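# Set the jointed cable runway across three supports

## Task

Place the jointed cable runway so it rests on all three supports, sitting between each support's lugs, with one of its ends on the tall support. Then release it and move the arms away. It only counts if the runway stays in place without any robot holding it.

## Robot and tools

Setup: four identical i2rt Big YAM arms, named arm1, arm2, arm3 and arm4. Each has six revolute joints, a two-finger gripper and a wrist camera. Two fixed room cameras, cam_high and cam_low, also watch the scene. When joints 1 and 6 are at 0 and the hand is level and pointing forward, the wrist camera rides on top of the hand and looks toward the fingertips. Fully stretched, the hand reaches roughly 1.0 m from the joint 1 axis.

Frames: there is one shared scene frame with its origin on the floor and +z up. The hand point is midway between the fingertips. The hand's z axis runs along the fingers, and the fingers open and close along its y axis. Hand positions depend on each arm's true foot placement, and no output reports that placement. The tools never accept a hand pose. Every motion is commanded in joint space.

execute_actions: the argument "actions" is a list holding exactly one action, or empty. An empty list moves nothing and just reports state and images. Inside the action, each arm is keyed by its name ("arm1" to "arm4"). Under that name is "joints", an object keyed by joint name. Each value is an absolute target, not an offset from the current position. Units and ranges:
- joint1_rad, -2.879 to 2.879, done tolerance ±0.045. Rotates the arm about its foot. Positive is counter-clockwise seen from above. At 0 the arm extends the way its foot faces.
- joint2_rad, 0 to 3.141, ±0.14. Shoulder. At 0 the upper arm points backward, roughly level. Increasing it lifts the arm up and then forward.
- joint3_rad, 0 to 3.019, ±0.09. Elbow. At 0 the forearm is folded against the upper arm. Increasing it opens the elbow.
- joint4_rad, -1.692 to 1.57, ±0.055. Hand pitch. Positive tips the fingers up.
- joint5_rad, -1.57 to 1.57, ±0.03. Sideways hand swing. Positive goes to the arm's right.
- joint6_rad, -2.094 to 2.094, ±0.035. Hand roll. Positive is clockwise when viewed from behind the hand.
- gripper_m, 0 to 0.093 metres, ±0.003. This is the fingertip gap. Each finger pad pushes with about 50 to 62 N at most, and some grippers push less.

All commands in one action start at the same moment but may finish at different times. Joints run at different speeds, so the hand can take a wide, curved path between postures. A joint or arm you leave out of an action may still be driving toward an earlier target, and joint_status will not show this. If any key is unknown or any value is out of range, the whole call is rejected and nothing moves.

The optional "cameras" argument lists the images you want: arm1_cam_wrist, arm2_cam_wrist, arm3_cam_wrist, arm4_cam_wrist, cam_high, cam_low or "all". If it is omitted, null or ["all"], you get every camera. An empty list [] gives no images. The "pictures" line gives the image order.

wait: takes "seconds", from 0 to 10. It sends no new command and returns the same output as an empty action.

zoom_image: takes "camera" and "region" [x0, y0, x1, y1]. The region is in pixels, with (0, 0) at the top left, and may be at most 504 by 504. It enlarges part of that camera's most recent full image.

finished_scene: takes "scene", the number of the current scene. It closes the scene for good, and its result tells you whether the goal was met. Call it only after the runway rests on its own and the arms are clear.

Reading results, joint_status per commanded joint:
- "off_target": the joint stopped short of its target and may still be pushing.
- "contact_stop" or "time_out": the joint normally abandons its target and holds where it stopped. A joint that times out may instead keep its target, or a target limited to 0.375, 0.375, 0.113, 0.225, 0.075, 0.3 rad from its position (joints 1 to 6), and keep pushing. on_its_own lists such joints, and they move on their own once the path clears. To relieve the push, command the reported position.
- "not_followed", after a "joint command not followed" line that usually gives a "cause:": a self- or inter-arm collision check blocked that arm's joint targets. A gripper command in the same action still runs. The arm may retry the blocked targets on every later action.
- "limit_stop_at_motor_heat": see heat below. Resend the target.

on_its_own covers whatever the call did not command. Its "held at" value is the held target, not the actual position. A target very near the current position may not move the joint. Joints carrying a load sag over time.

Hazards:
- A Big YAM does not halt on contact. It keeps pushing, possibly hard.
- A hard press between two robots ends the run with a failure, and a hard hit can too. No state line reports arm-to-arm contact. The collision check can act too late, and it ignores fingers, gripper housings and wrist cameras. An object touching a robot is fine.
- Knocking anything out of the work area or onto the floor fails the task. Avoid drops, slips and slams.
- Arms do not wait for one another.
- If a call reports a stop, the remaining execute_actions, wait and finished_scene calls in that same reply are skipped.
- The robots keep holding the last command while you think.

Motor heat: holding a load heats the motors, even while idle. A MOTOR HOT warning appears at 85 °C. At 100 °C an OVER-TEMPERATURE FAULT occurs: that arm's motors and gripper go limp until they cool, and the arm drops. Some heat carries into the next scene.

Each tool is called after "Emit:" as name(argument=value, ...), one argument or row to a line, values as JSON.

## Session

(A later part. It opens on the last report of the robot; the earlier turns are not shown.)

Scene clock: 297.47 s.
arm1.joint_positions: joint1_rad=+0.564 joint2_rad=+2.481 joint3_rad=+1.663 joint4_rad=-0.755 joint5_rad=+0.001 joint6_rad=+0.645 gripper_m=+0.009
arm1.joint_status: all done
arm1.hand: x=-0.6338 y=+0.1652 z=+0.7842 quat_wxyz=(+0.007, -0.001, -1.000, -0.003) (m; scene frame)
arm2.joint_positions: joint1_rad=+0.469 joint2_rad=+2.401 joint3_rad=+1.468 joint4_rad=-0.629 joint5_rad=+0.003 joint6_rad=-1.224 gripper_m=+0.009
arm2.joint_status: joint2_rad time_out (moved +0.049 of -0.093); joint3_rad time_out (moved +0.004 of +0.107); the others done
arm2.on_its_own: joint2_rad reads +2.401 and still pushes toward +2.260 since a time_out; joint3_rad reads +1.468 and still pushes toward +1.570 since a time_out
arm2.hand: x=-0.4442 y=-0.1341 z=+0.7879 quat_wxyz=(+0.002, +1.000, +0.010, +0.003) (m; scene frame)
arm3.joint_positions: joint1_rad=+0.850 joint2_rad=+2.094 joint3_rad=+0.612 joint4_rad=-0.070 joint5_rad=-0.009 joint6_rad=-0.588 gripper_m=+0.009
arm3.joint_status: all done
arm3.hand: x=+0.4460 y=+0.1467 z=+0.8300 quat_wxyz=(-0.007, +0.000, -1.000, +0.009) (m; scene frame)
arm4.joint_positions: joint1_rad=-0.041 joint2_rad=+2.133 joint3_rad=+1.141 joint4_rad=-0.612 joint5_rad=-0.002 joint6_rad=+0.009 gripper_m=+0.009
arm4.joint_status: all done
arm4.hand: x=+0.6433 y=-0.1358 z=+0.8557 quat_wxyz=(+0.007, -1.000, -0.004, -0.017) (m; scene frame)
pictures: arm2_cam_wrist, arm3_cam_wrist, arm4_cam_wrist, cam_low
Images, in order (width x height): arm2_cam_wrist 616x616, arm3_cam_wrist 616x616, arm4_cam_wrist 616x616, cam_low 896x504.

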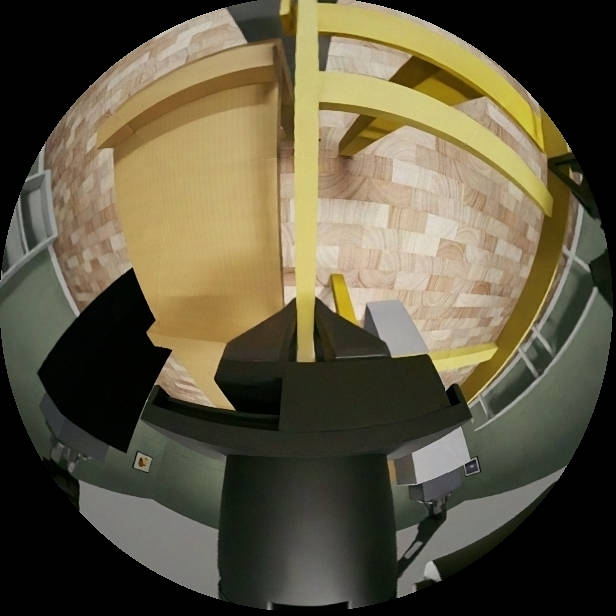

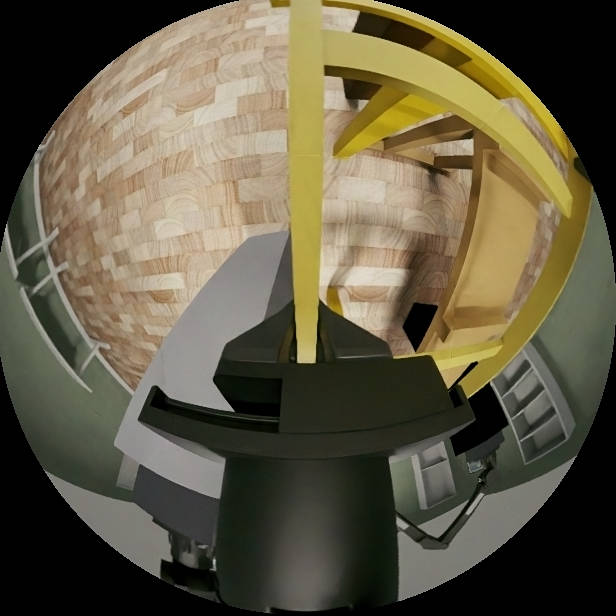

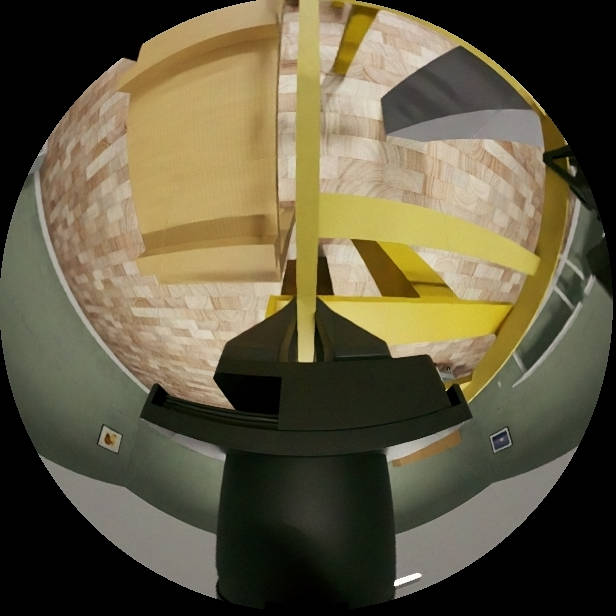

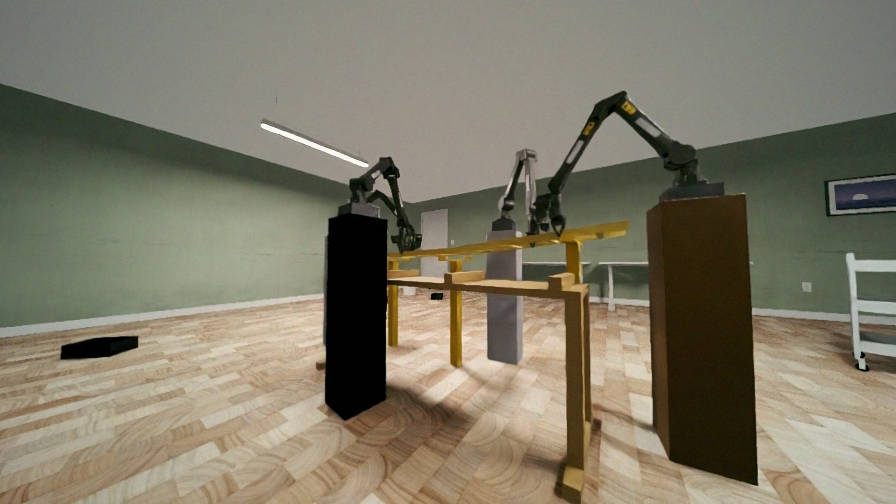

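Emit:
execute_actions(
  actions=[
    {"arm1":{"joints":{"joint2_rad":2.51,"joint3_rad":1.72,"joint4_rad":-0.73}},"arm2":{"joints":{"joint2_rad":2.31,"joint3_rad":1.575,"joint4_rad":-0.615}},"arm3":{"joints":{"joint2_rad":2.05,"joint3_rad":0.66,"joint4_rad":-0.01}},"arm4":{"joints":{"joint2_rad":2.15,"joint4_rad":-0.59}}},
  ],
  cameras=["cam_low","cam_high","arm2_cam_wrist","arm3_cam_wrist"],
)

Emit:
zoom_image(
  camera="cam_low",
  region=[380, 220, 520, 290],
)

Emit:
zoom_image(
  camera="cam_low",
  region=[510, 200, 640, 270],
)

Emit:
zoom_image(
  camera="cam_high",
  region=[330, 170, 570, 360],
)

Scene clock: 303.03 s.
arm1.joint_positions: joint1_rad=+0.563 joint2_rad=+2.515 joint3_rad=+1.677 joint4_rad=-0.732 joint5_rad=+0.006 joint6_rad=+0.645 gripper_m=+0.009
arm1.joint_status: all done
arm1.hand: x=-0.6323 y=+0.1649 z=+0.7674 quat_wxyz=(+0.004, -0.001, -1.000, -0.002) (m; scene frame)
arm2.joint_positions: joint1_rad=+0.467 joint2_rad=+2.440 joint3_rad=+1.476 joint4_rad=-0.599 joint5_rad=+0.002 joint6_rad=-1.225 gripper_m=+0.009
arm2.joint_status: joint3_rad time_out (moved +0.009 of +0.107); the others done
arm2.on_its_own: joint3_rad reads +1.476 and still pushes toward +1.575 since a time_out
arm2.hand: x=-0.4430 y=-0.1353 z=+0.7688 quat_wxyz=(+0.001, +1.000, +0.010, +0.002) (m; scene frame)
arm3.joint_positions: joint1_rad=+0.849 joint2_rad=+2.142 joint3_rad=+0.624 joint4_rad=-0.029 joint5_rad=-0.007 joint6_rad=-0.588 gripper_m=+0.009
arm3.joint_status: all done
arm3.hand: x=+0.4466 y=+0.1455 z=+0.8167 quat_wxyz=(-0.009, +0.000, -1.000, +0.011) (m; scene frame)
arm4.joint_positions: joint1_rad=-0.040 joint2_rad=+2.151 joint3_rad=+1.148 joint4_rad=-0.607 joint5_rad=-0.004 joint6_rad=+0.010 gripper_m=+0.009
arm4.joint_status: all done
arm4.hand: x=+0.6431 y=-0.1368 z=+0.8488 quat_wxyz=(+0.006, -1.000, -0.004, -0.020) (m; scene frame)
pictures: arm2_cam_wrist, arm3_cam_wrist, cam_high, cam_low
Images, in order (width x height): arm2_cam_wrist 616x616, arm3_cam_wrist 616x616, cam_high 896x504, cam_low 896x504.

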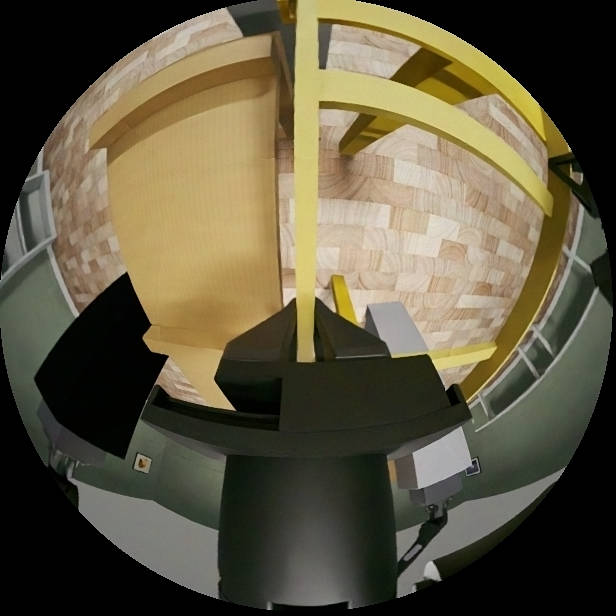

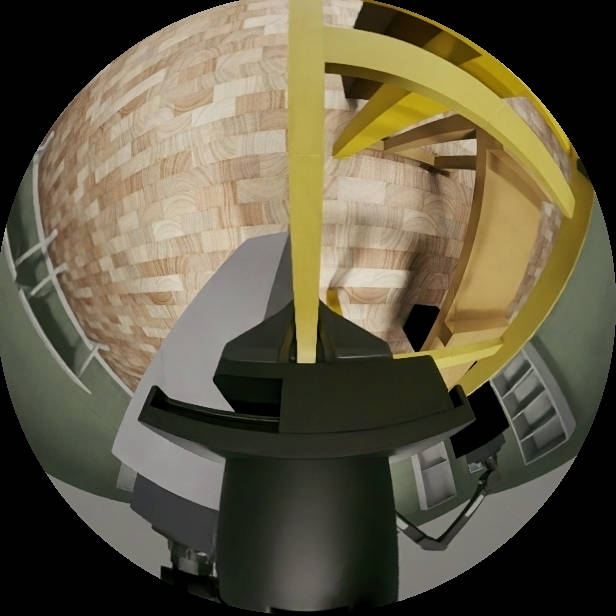

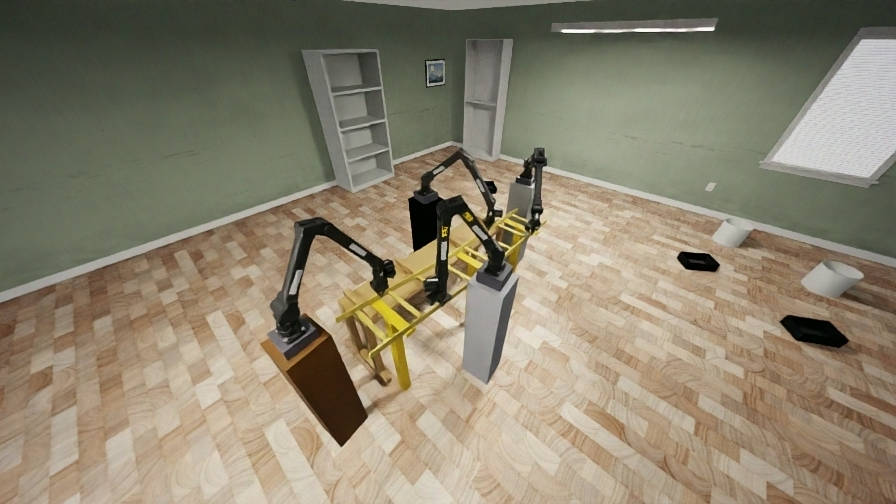

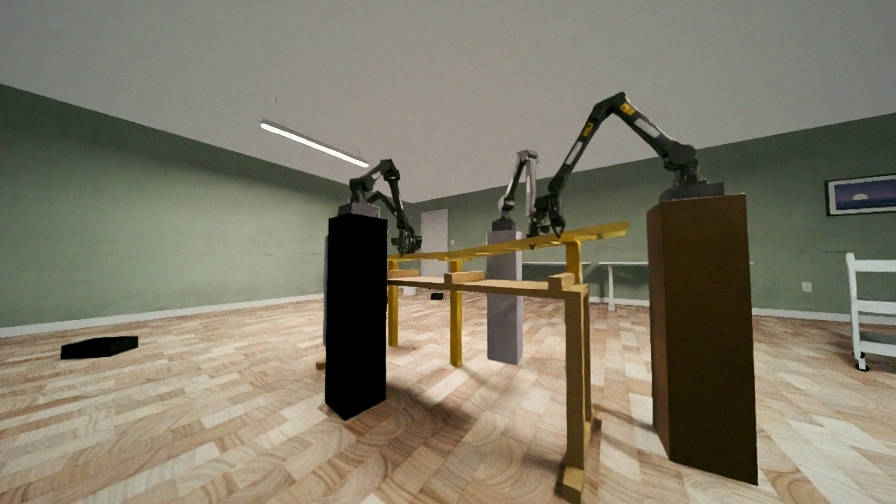

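Region (380, 220, 520, 290) of cam_low's 896x504 image, scaled by 3.600, with more detail than that image has.

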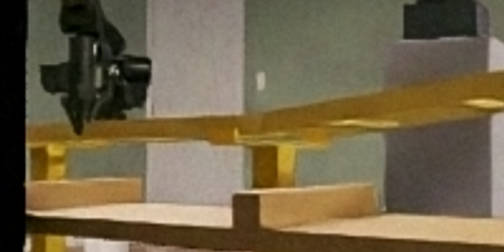

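Region (510, 200, 640, 270) of cam_low's 896x504 image, scaled by 3.877, with more detail than that image has; it fills the top 271 rows of this view, and the rest is white.

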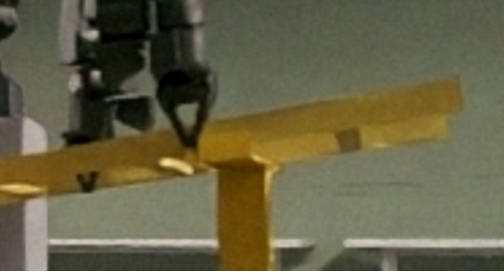

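Region (330, 170, 570, 360) of cam_high's 896x504 image, scaled by 2.100, with more detail than that image has; it fills the top 399 rows of this view, and the rest is white.

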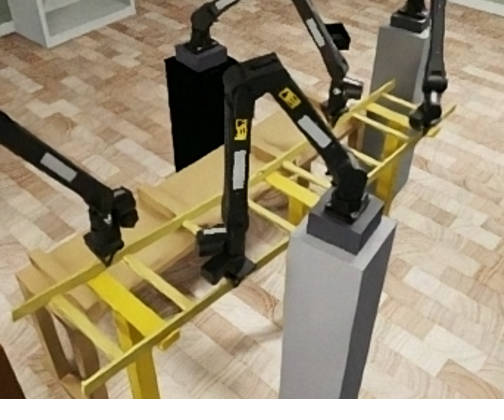

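Emit:
execute_actions(
  actions=[
    {"arm1":{"joints":{"joint1_rad":0.565,"joint2_rad":2.535,"joint3_rad":1.70,"joint4_rad":-0.72}},"arm2":{"joints":{"joint1_rad":0.467,"joint2_rad":2.41,"joint3_rad":1.52,"joint4_rad":-0.59}},"arm3":{"joints":{"joint1_rad":0.849,"joint2_rad":2.12,"joint3_rad":0.645,"joint4_rad":-0.01}},"arm4":{"joints":{"joint1_rad":-0.04,"joint2_rad":2.17,"joint3_rad":1.165,"joint4_rad":-0.59}}},
  ],
  cameras=["cam_low"],
)

Emit:
zoom_image(
  camera="cam_low",
  region=[380, 220, 520, 290],
)

Scene clock: 307.27 s.
arm1.joint_positions: joint1_rad=+0.562 joint2_rad=+2.519 joint3_rad=+1.677 joint4_rad=-0.728 joint5_rad=+0.003 joint6_rad=+0.645 gripper_m=+0.009
arm1.joint_status: all done
arm1.hand: x=-0.6325 y=+0.1648 z=+0.7651 quat_wxyz=(+0.004, -0.001, -1.000, -0.003) (m; scene frame)
arm2.joint_positions: joint1_rad=+0.467 joint2_rad=+2.455 joint3_rad=+1.476 joint4_rad=-0.584 joint5_rad=+0.002 joint6_rad=-1.226 gripper_m=+0.009
arm2.joint_status: all done
arm2.hand: x=-0.4420 y=-0.1372 z=+0.7605 quat_wxyz=(+0.002, +1.000, +0.010, +0.002) (m; scene frame)
arm3.joint_positions: joint1_rad=+0.849 joint2_rad=+2.167 joint3_rad=+0.631 joint4_rad=-0.017 joint5_rad=-0.009 joint6_rad=-0.588 gripper_m=+0.009
arm3.joint_status: all done
arm3.hand: x=+0.4451 y=+0.1468 z=+0.8097 quat_wxyz=(-0.006, +0.000, -1.000, +0.008) (m; scene frame)
arm4.joint_positions: joint1_rad=-0.040 joint2_rad=+2.161 joint3_rad=+1.150 joint4_rad=-0.597 joint5_rad=-0.002 joint6_rad=+0.010 gripper_m=+0.009
arm4.joint_status: all done
arm4.hand: x=+0.6428 y=-0.1364 z=+0.8445 quat_wxyz=(+0.007, -1.000, -0.004, -0.020) (m; scene frame)
pictures: cam_low
Images, in order (width x height): cam_low 896x504.

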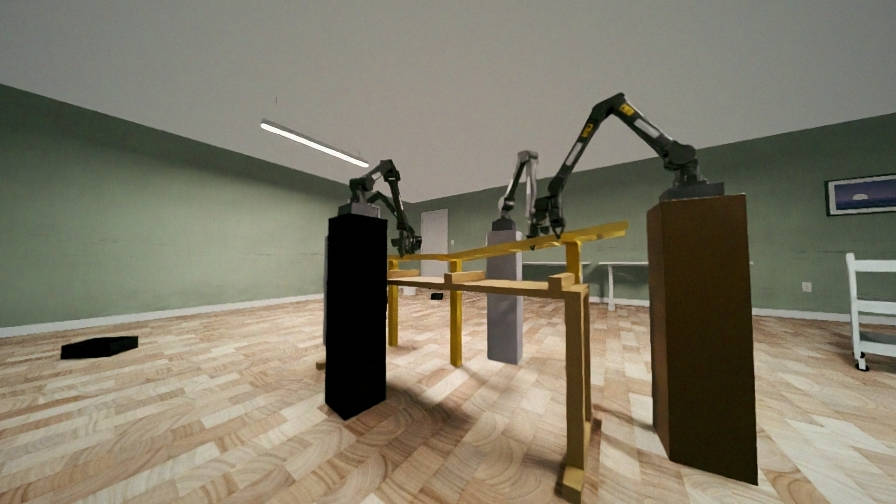

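Region (380, 220, 520, 290) of cam_low's 896x504 image, scaled by 3.600, with more detail than that image has.

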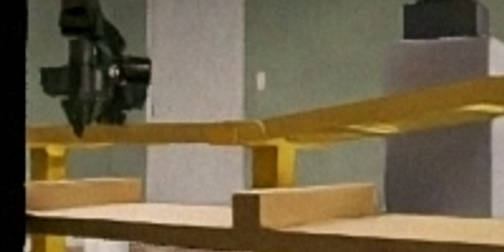

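Seated. Relax fully, then open.

Emit:
execute_actions(
  actions=[
    {"arm1":{"joints":{"joint2_rad":2.519,"joint3_rad":1.685}},"arm2":{"joints":{"joint2_rad":2.455,"joint3_rad":1.485}},"arm3":{"joints":{"joint2_rad":2.165,"joint3_rad":0.634}},"arm4":{"joints":{"joint2_rad":2.161,"joint3_rad":1.155}}},
  ],
  cameras=[],
)

Emit:
execute_actions(
  actions=[
    {"arm1":{"joints":{"gripper_m":0.045}},"arm2":{"joints":{"gripper_m":0.045}},"arm3":{"joints":{"gripper_m":0.045}},"arm4":{"joints":{"gripper_m":0.045}}},
  ],
)

Scene clock: 310.47 s.
arm1.joint_positions: joint1_rad=+0.562 joint2_rad=+2.519 joint3_rad=+1.677 joint4_rad=-0.728 joint5_rad=+0.003 joint6_rad=+0.645 gripper_m=+0.009
arm1.joint_status: all done
arm1.hand: x=-0.6325 y=+0.1648 z=+0.7651 quat_wxyz=(+0.004, -0.001, -1.000, -0.003) (m; scene frame)
arm2.joint_positions: joint1_rad=+0.467 joint2_rad=+2.457 joint3_rad=+1.476 joint4_rad=-0.584 joint5_rad=+0.002 joint6_rad=-1.226 gripper_m=+0.009
arm2.joint_status: all done
arm2.hand: x=-0.4417 y=-0.1379 z=+0.7594 quat_wxyz=(+0.003, +1.000, +0.010, +0.003) (m; scene frame)
arm3.joint_positions: joint1_rad=+0.849 joint2_rad=+2.168 joint3_rad=+0.631 joint4_rad=-0.017 joint5_rad=-0.009 joint6_rad=-0.588 gripper_m=+0.009
arm3.joint_status: all done
arm3.hand: x=+0.4449 y=+0.1469 z=+0.8094 quat_wxyz=(-0.006, +0.000, -1.000, +0.008) (m; scene frame)
arm4.joint_positions: joint1_rad=-0.040 joint2_rad=+2.161 joint3_rad=+1.150 joint4_rad=-0.597 joint5_rad=-0.002 joint6_rad=+0.010 gripper_m=+0.009
arm4.joint_status: all done
arm4.hand: x=+0.6428 y=-0.1364 z=+0.8445 quat_wxyz=(+0.007, -1.000, -0.004, -0.020) (m; scene frame)
pictures: none
No camera images: the call's "cameras" was empty. Leave "cameras" out to get every camera's image.

Scene clock: 311.20 s.
arm1.joint_positions: joint1_rad=+0.562 joint2_rad=+2.519 joint3_rad=+1.677 joint4_rad=-0.728 joint5_rad=+0.003 joint6_rad=+0.658 gripper_m=+0.045
arm1.joint_status: all done
arm1.hand: x=-0.6325 y=+0.1648 z=+0.7651 quat_wxyz=(+0.004, -0.008, -1.000, -0.003) (m; scene frame)
arm2.joint_positions: joint1_rad=+0.467 joint2_rad=+2.456 joint3_rad=+1.476 joint4_rad=-0.584 joint5_rad=+0.002 joint6_rad=-1.235 gripper_m=+0.045
arm2.joint_status: all done
arm2.hand: x=-0.4418 y=-0.1376 z=+0.7598 quat_wxyz=(+0.002, +1.000, +0.014, +0.002) (m; scene frame)
arm3.joint_positions: joint1_rad=+0.849 joint2_rad=+2.168 joint3_rad=+0.631 joint4_rad=-0.017 joint5_rad=-0.004 joint6_rad=-0.588 gripper_m=+0.045
arm3.joint_status: all done
arm3.hand: x=+0.4448 y=+0.1459 z=+0.8095 quat_wxyz=(-0.005, +0.000, -1.000, +0.010) (m; scene frame)
arm4.joint_positions: joint1_rad=-0.040 joint2_rad=+2.160 joint3_rad=+1.150 joint4_rad=-0.597 joint5_rad=-0.002 joint6_rad=+0.006 gripper_m=+0.045
arm4.joint_status: all done
arm4.hand: x=+0.6426 y=-0.1364 z=+0.8448 quat_wxyz=(+0.007, -1.000, -0.006, -0.019) (m; scene frame)
pictures: arm1_cam_wrist, arm2_cam_wrist, arm3_cam_wrist, arm4_cam_wrist, cam_high, cam_low
Images, in order (width x height): arm1_cam_wrist 616x616, arm2_cam_wrist 616x616, arm3_cam_wrist 616x616, arm4_cam_wrist 616x616, cam_high 896x504, cam_low 896x504.

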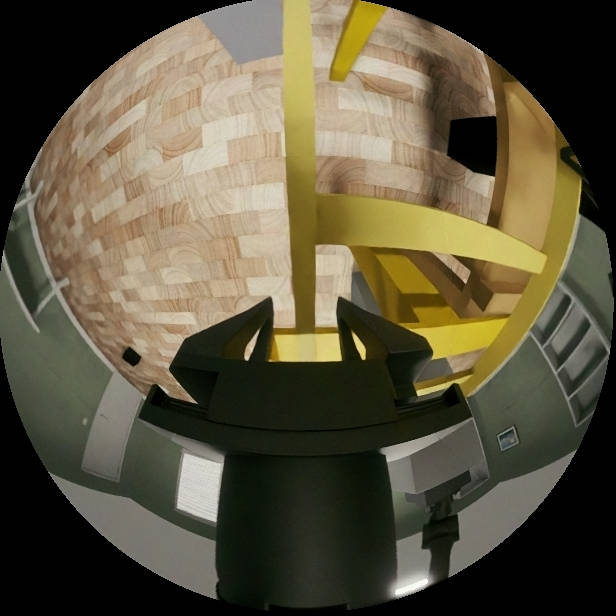

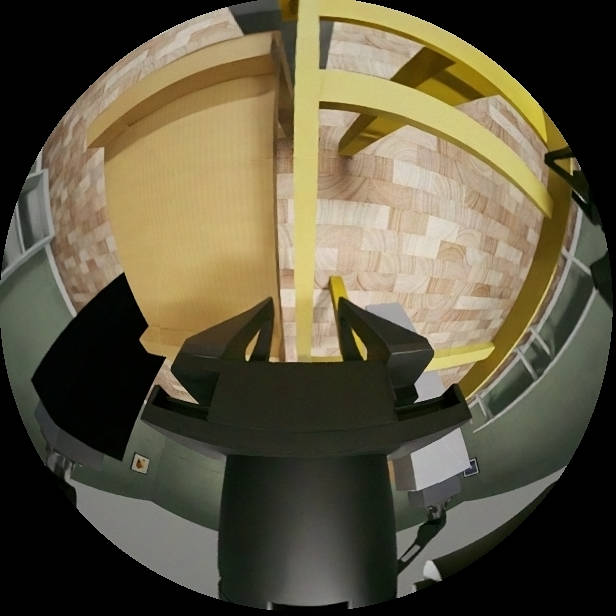

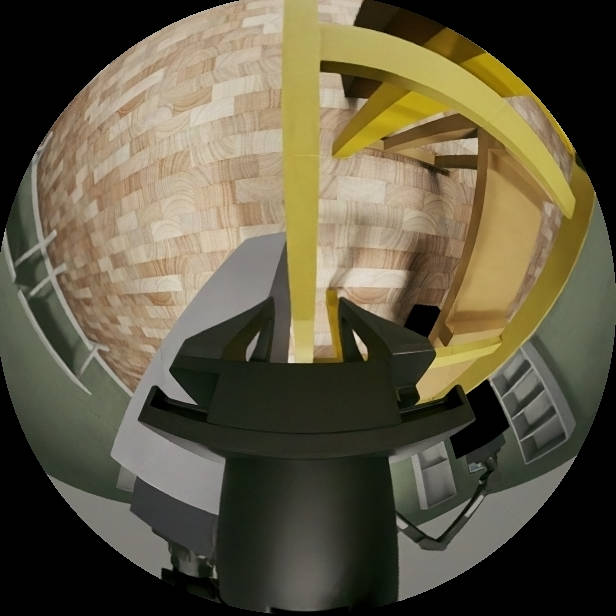

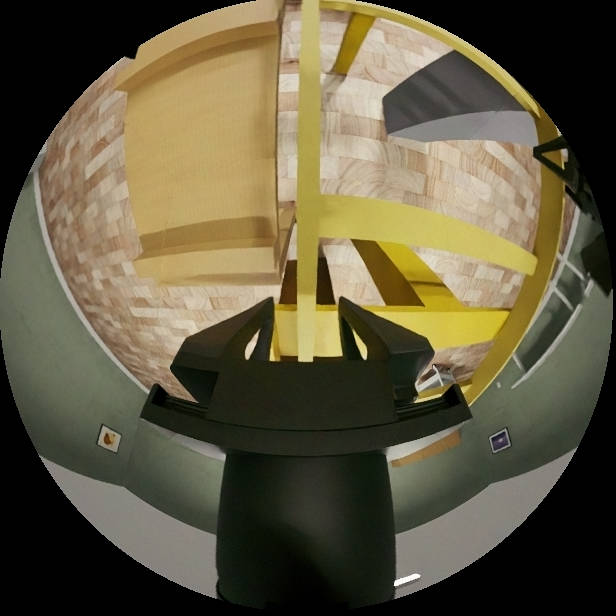

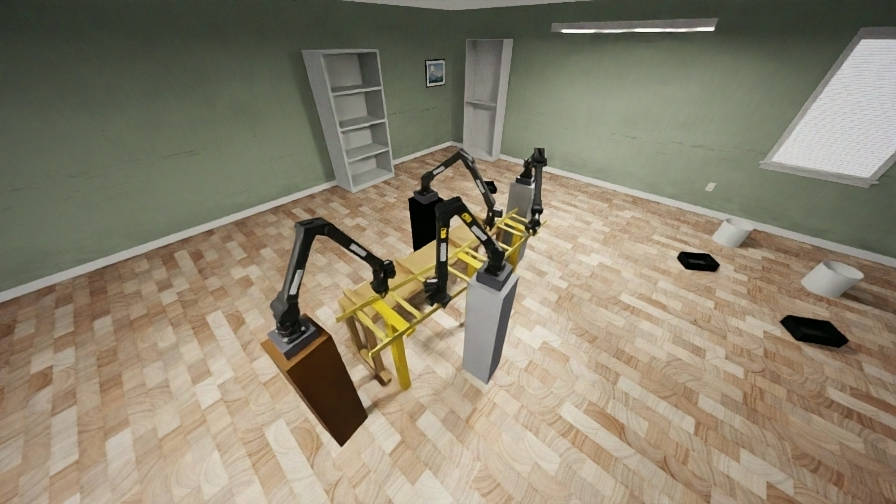

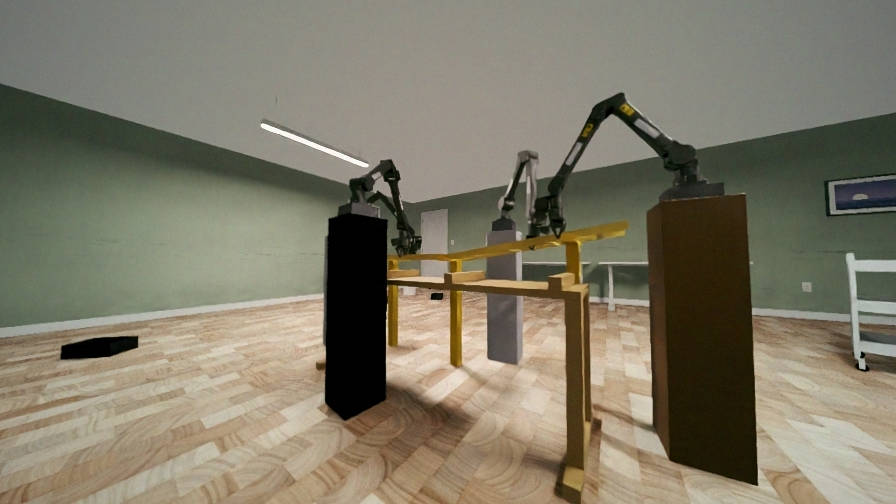

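Emit:
execute_actions(
  actions=[
    {"arm1":{"joints":{"joint2_rad":2.415,"joint3_rad":1.655,"joint4_rad":-0.80}},"arm2":{"joints":{"joint2_rad":2.345,"joint3_rad":1.455,"joint4_rad":-0.67}},"arm3":{"joints":{"joint2_rad":2.035,"joint3_rad":0.605,"joint4_rad":-0.115}},"arm4":{"joints":{"joint2_rad":2.045,"joint4_rad":-0.70}}},
  ],
  cameras=[],
)

Emit:
execute_actions(
  actions=[
    {"arm1":{"joints":{"joint2_rad":2.1,"joint4_rad":-1.0}},"arm2":{"joints":{"joint2_rad":2.05,"joint4_rad":-0.9}},"arm3":{"joints":{"joint2_rad":1.75,"joint4_rad":-0.3}},"arm4":{"joints":{"joint2_rad":1.75,"joint4_rad":-0.9}}},
  ],
  cameras=[],
)

Emit:
execute_actions(
  actions=[
    {"arm1":{"joints":{"joint2_rad":0.9,"joint3_rad":1.2,"joint4_rad":-1.2}},"arm2":{"joints":{"joint2_rad":0.9,"joint3_rad":1.2,"joint4_rad":-1.2}},"arm3":{"joints":{"joint2_rad":0.8,"joint3_rad":0.8,"joint4_rad":-0.9}},"arm4":{"joints":{"joint2_rad":0.9,"joint3_rad":1.2,"joint4_rad":-1.2}}},
  ],
)

Scene clock: 317.57 s.
arm1.joint_positions: joint1_rad=+0.562 joint2_rad=+2.417 joint3_rad=+1.655 joint4_rad=-0.792 joint5_rad=+0.003 joint6_rad=+0.658 gripper_m=+0.045
arm1.joint_status: all done
arm1.hand: x=-0.6265 y=+0.1684 z=+0.8204 quat_wxyz=(-0.002, -0.008, -1.000, -0.008) (m; scene frame)
arm2.joint_positions: joint1_rad=+0.467 joint2_rad=+2.343 joint3_rad=+1.453 joint4_rad=-0.659 joint5_rad=+0.002 joint6_rad=-1.235 gripper_m=+0.045
arm2.joint_status: all done
arm2.hand: x=-0.4449 y=-0.1298 z=+0.8166 quat_wxyz=(-0.004, +1.000, +0.014, +0.000) (m; scene frame)
arm3.joint_positions: joint1_rad=+0.849 joint2_rad=+2.034 joint3_rad=+0.606 joint4_rad=-0.103 joint5_rad=-0.004 joint6_rad=-0.588 gripper_m=+0.045
arm3.joint_status: all done
arm3.hand: x=+0.4513 y=+0.1422 z=+0.8468 quat_wxyz=(-0.014, +0.000, -1.000, +0.016) (m; scene frame)
arm4.joint_positions: joint1_rad=-0.040 joint2_rad=+2.023 joint3_rad=+1.150 joint4_rad=-0.686 joint5_rad=-0.002 joint6_rad=+0.006 gripper_m=+0.045
arm4.joint_status: all done
arm4.hand: x=+0.6285 y=-0.1376 z=+0.9094 quat_wxyz=(+0.006, -1.000, -0.006, +0.005) (m; scene frame)
pictures: none
No camera images: the call's "cameras" was empty. Leave "cameras" out to get every camera's image.

Scene clock: 318.93 s.
arm1.joint_positions: joint1_rad=+0.562 joint2_rad=+2.096 joint3_rad=+1.647 joint4_rad=-0.992 joint5_rad=+0.003 joint6_rad=+0.659 gripper_m=+0.045
arm1.joint_status: all done
arm1.hand: x=-0.6116 y=+0.1763 z=+1.0139 quat_wxyz=(-0.047, -0.009, -0.998, -0.042) (m; scene frame)
arm2.joint_positions: joint1_rad=+0.467 joint2_rad=+2.025 joint3_rad=+1.449 joint4_rad=-0.888 joint5_rad=+0.002 joint6_rad=-1.235 gripper_m=+0.045
arm2.joint_status: all done
arm2.hand: x=-0.4513 y=-0.1136 z=+0.9933 quat_wxyz=(-0.045, +0.999, +0.014, -0.015) (m; scene frame)
arm3.joint_positions: joint1_rad=+0.849 joint2_rad=+1.743 joint3_rad=+0.606 joint4_rad=-0.288 joint5_rad=-0.004 joint6_rad=-0.588 gripper_m=+0.045
arm3.joint_status: all done
arm3.hand: x=+0.4802 y=+0.1246 z=+0.9338 quat_wxyz=(-0.058, +0.000, -0.997, +0.046) (m; scene frame)
arm4.joint_positions: joint1_rad=-0.040 joint2_rad=+1.736 joint3_rad=+1.147 joint4_rad=-0.886 joint5_rad=-0.002 joint6_rad=+0.006 gripper_m=+0.045
arm4.joint_status: all done
arm4.hand: x=+0.6326 y=-0.1395 z=+1.0424 quat_wxyz=(+0.006, -0.999, -0.007, +0.047) (m; scene frame)
pictures: none
No camera images: the call's "cameras" was empty. Leave "cameras" out to get every camera's image.

Scene clock: 320.67 s.
arm1.joint_positions: joint1_rad=+0.562 joint2_rad=+0.893 joint3_rad=+1.210 joint4_rad=-1.192 joint5_rad=+0.003 joint6_rad=+0.659 gripper_m=+0.045
arm1.joint_status: all done
arm1.hand: x=-0.8383 y=+0.0004 z=+1.3992 quat_wxyz=(-0.267, -0.011, -0.941, -0.209) (m; scene frame)
arm2.joint_positions: joint1_rad=+0.467 joint2_rad=+0.898 joint3_rad=+1.195 joint4_rad=-1.188 joint5_rad=+0.002 joint6_rad=-1.236 gripper_m=+0.045
arm2.joint_status: all done
arm2.hand: x=-0.3693 y=-0.3300 z=+1.3975 quat_wxyz=(-0.308, +0.945, +0.014, -0.111) (m; scene frame)
arm3.joint_positions: joint1_rad=+0.849 joint2_rad=+0.798 joint3_rad=+0.775 joint4_rad=-0.888 joint5_rad=-0.004 joint6_rad=-0.587 gripper_m=+0.045
arm3.joint_status: all done
arm3.hand: x=+0.4736 y=+0.1355 z=+1.2778 quat_wxyz=(-0.267, +0.002, -0.946, +0.185) (m; scene frame)
arm4.joint_positions: joint1_rad=-0.040 joint2_rad=+0.894 joint3_rad=+1.183 joint4_rad=-1.184 joint5_rad=-0.002 joint6_rad=+0.006 gripper_m=+0.045
arm4.joint_status: all done
arm4.hand: x=+0.7669 y=-0.1423 z=+1.3921 quat_wxyz=(+0.002, -0.944, -0.009, +0.331) (m; scene frame)
pictures: arm1_cam_wrist, arm2_cam_wrist, arm3_cam_wrist, arm4_cam_wrist, cam_high, cam_low
Images, in order (width x height): arm1_cam_wrist 616x616, arm2_cam_wrist 616x616, arm3_cam_wrist 616x616, arm4_cam_wrist 616x616, cam_high 896x504, cam_low 896x504.

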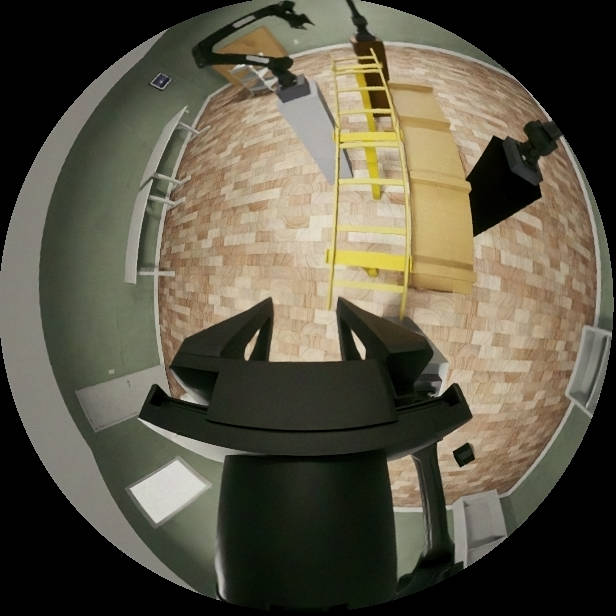

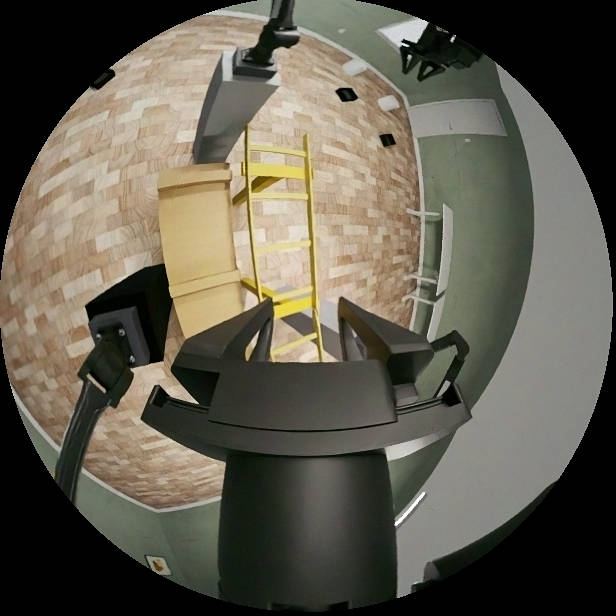

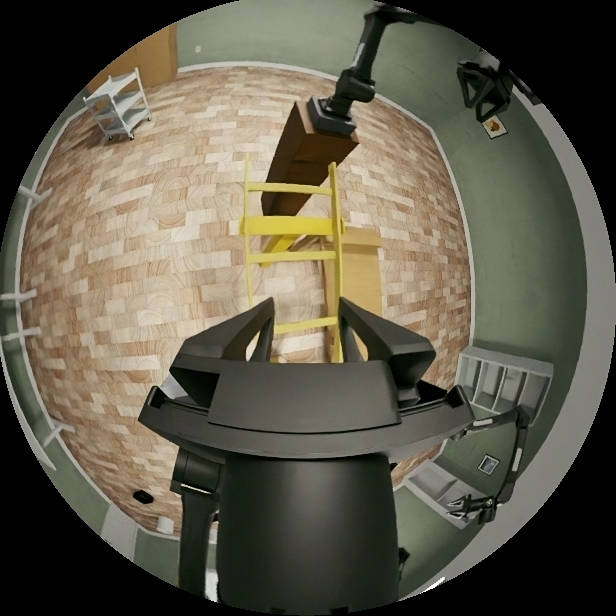

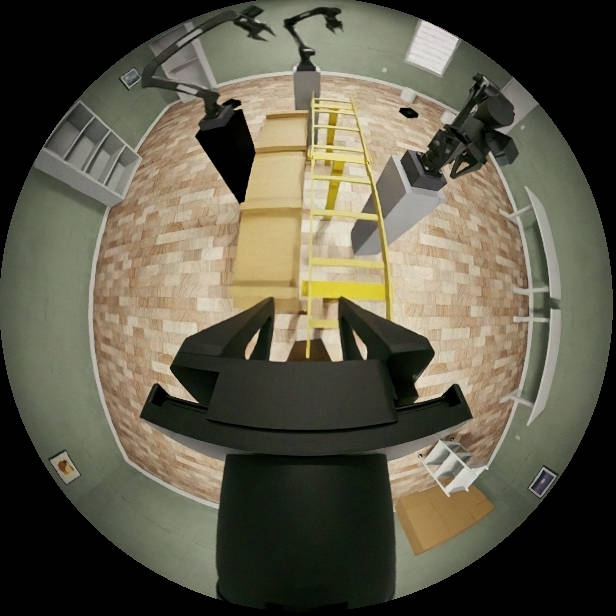

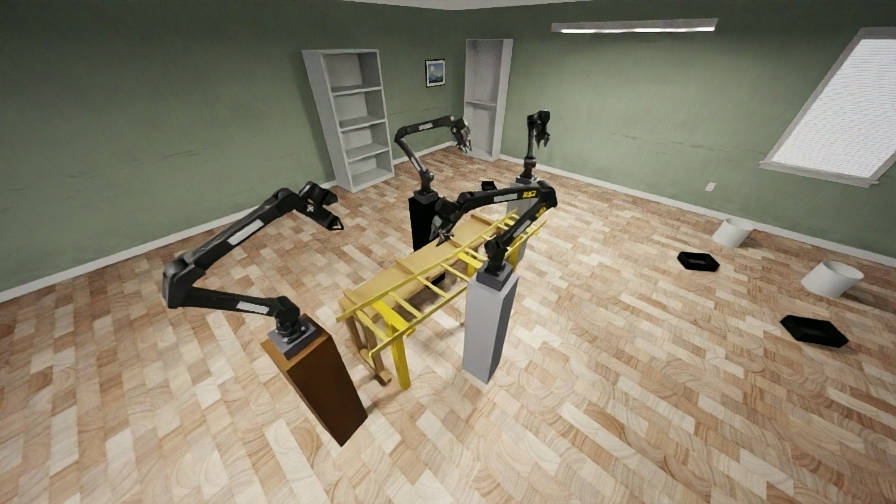

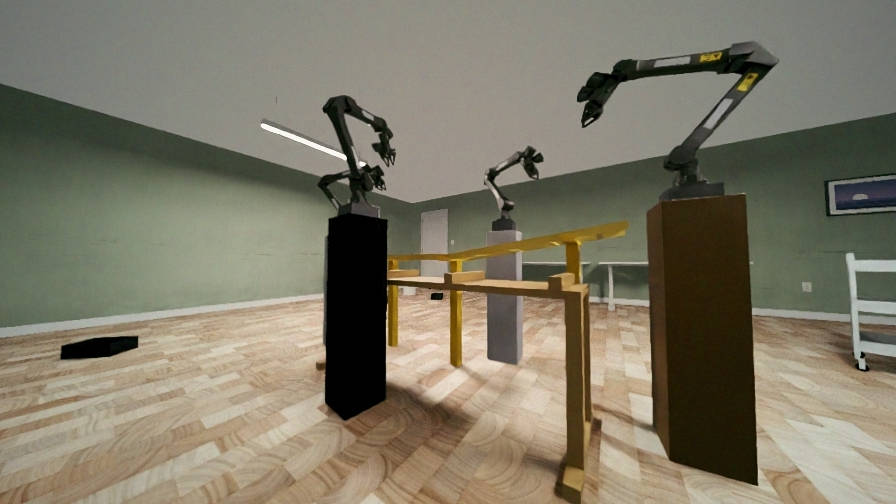

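Emit:
zoom_image(
  camera="arm1_cam_wrist",
  region=[300, 40, 440, 300],
)

Emit:
zoom_image(
  camera="arm4_cam_wrist",
  region=[280, 80, 410, 320],
)

Region (300, 40, 440, 300) of arm1_cam_wrist's 616x616 image, scaled by 1.938, with more detail than that image has; it fills the left 271 columns of this view, and the rest is white.

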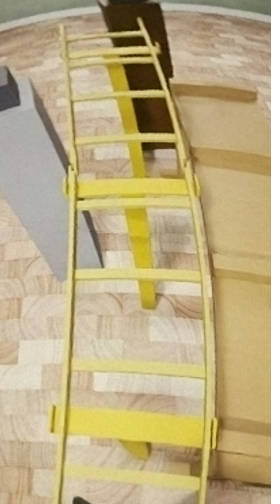

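Region (280, 80, 410, 320) of arm4_cam_wrist's 616x616 image, scaled by 2.100, with more detail than that image has; it fills the left 273 columns of this view, and the rest is white.

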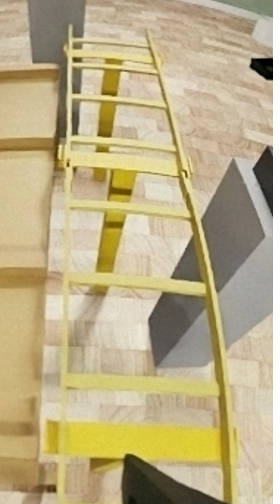

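The runway is between the lugs on all three supports.

Emit:
finished_scene(
  scene=1,
)

The scene is finished: the task was done.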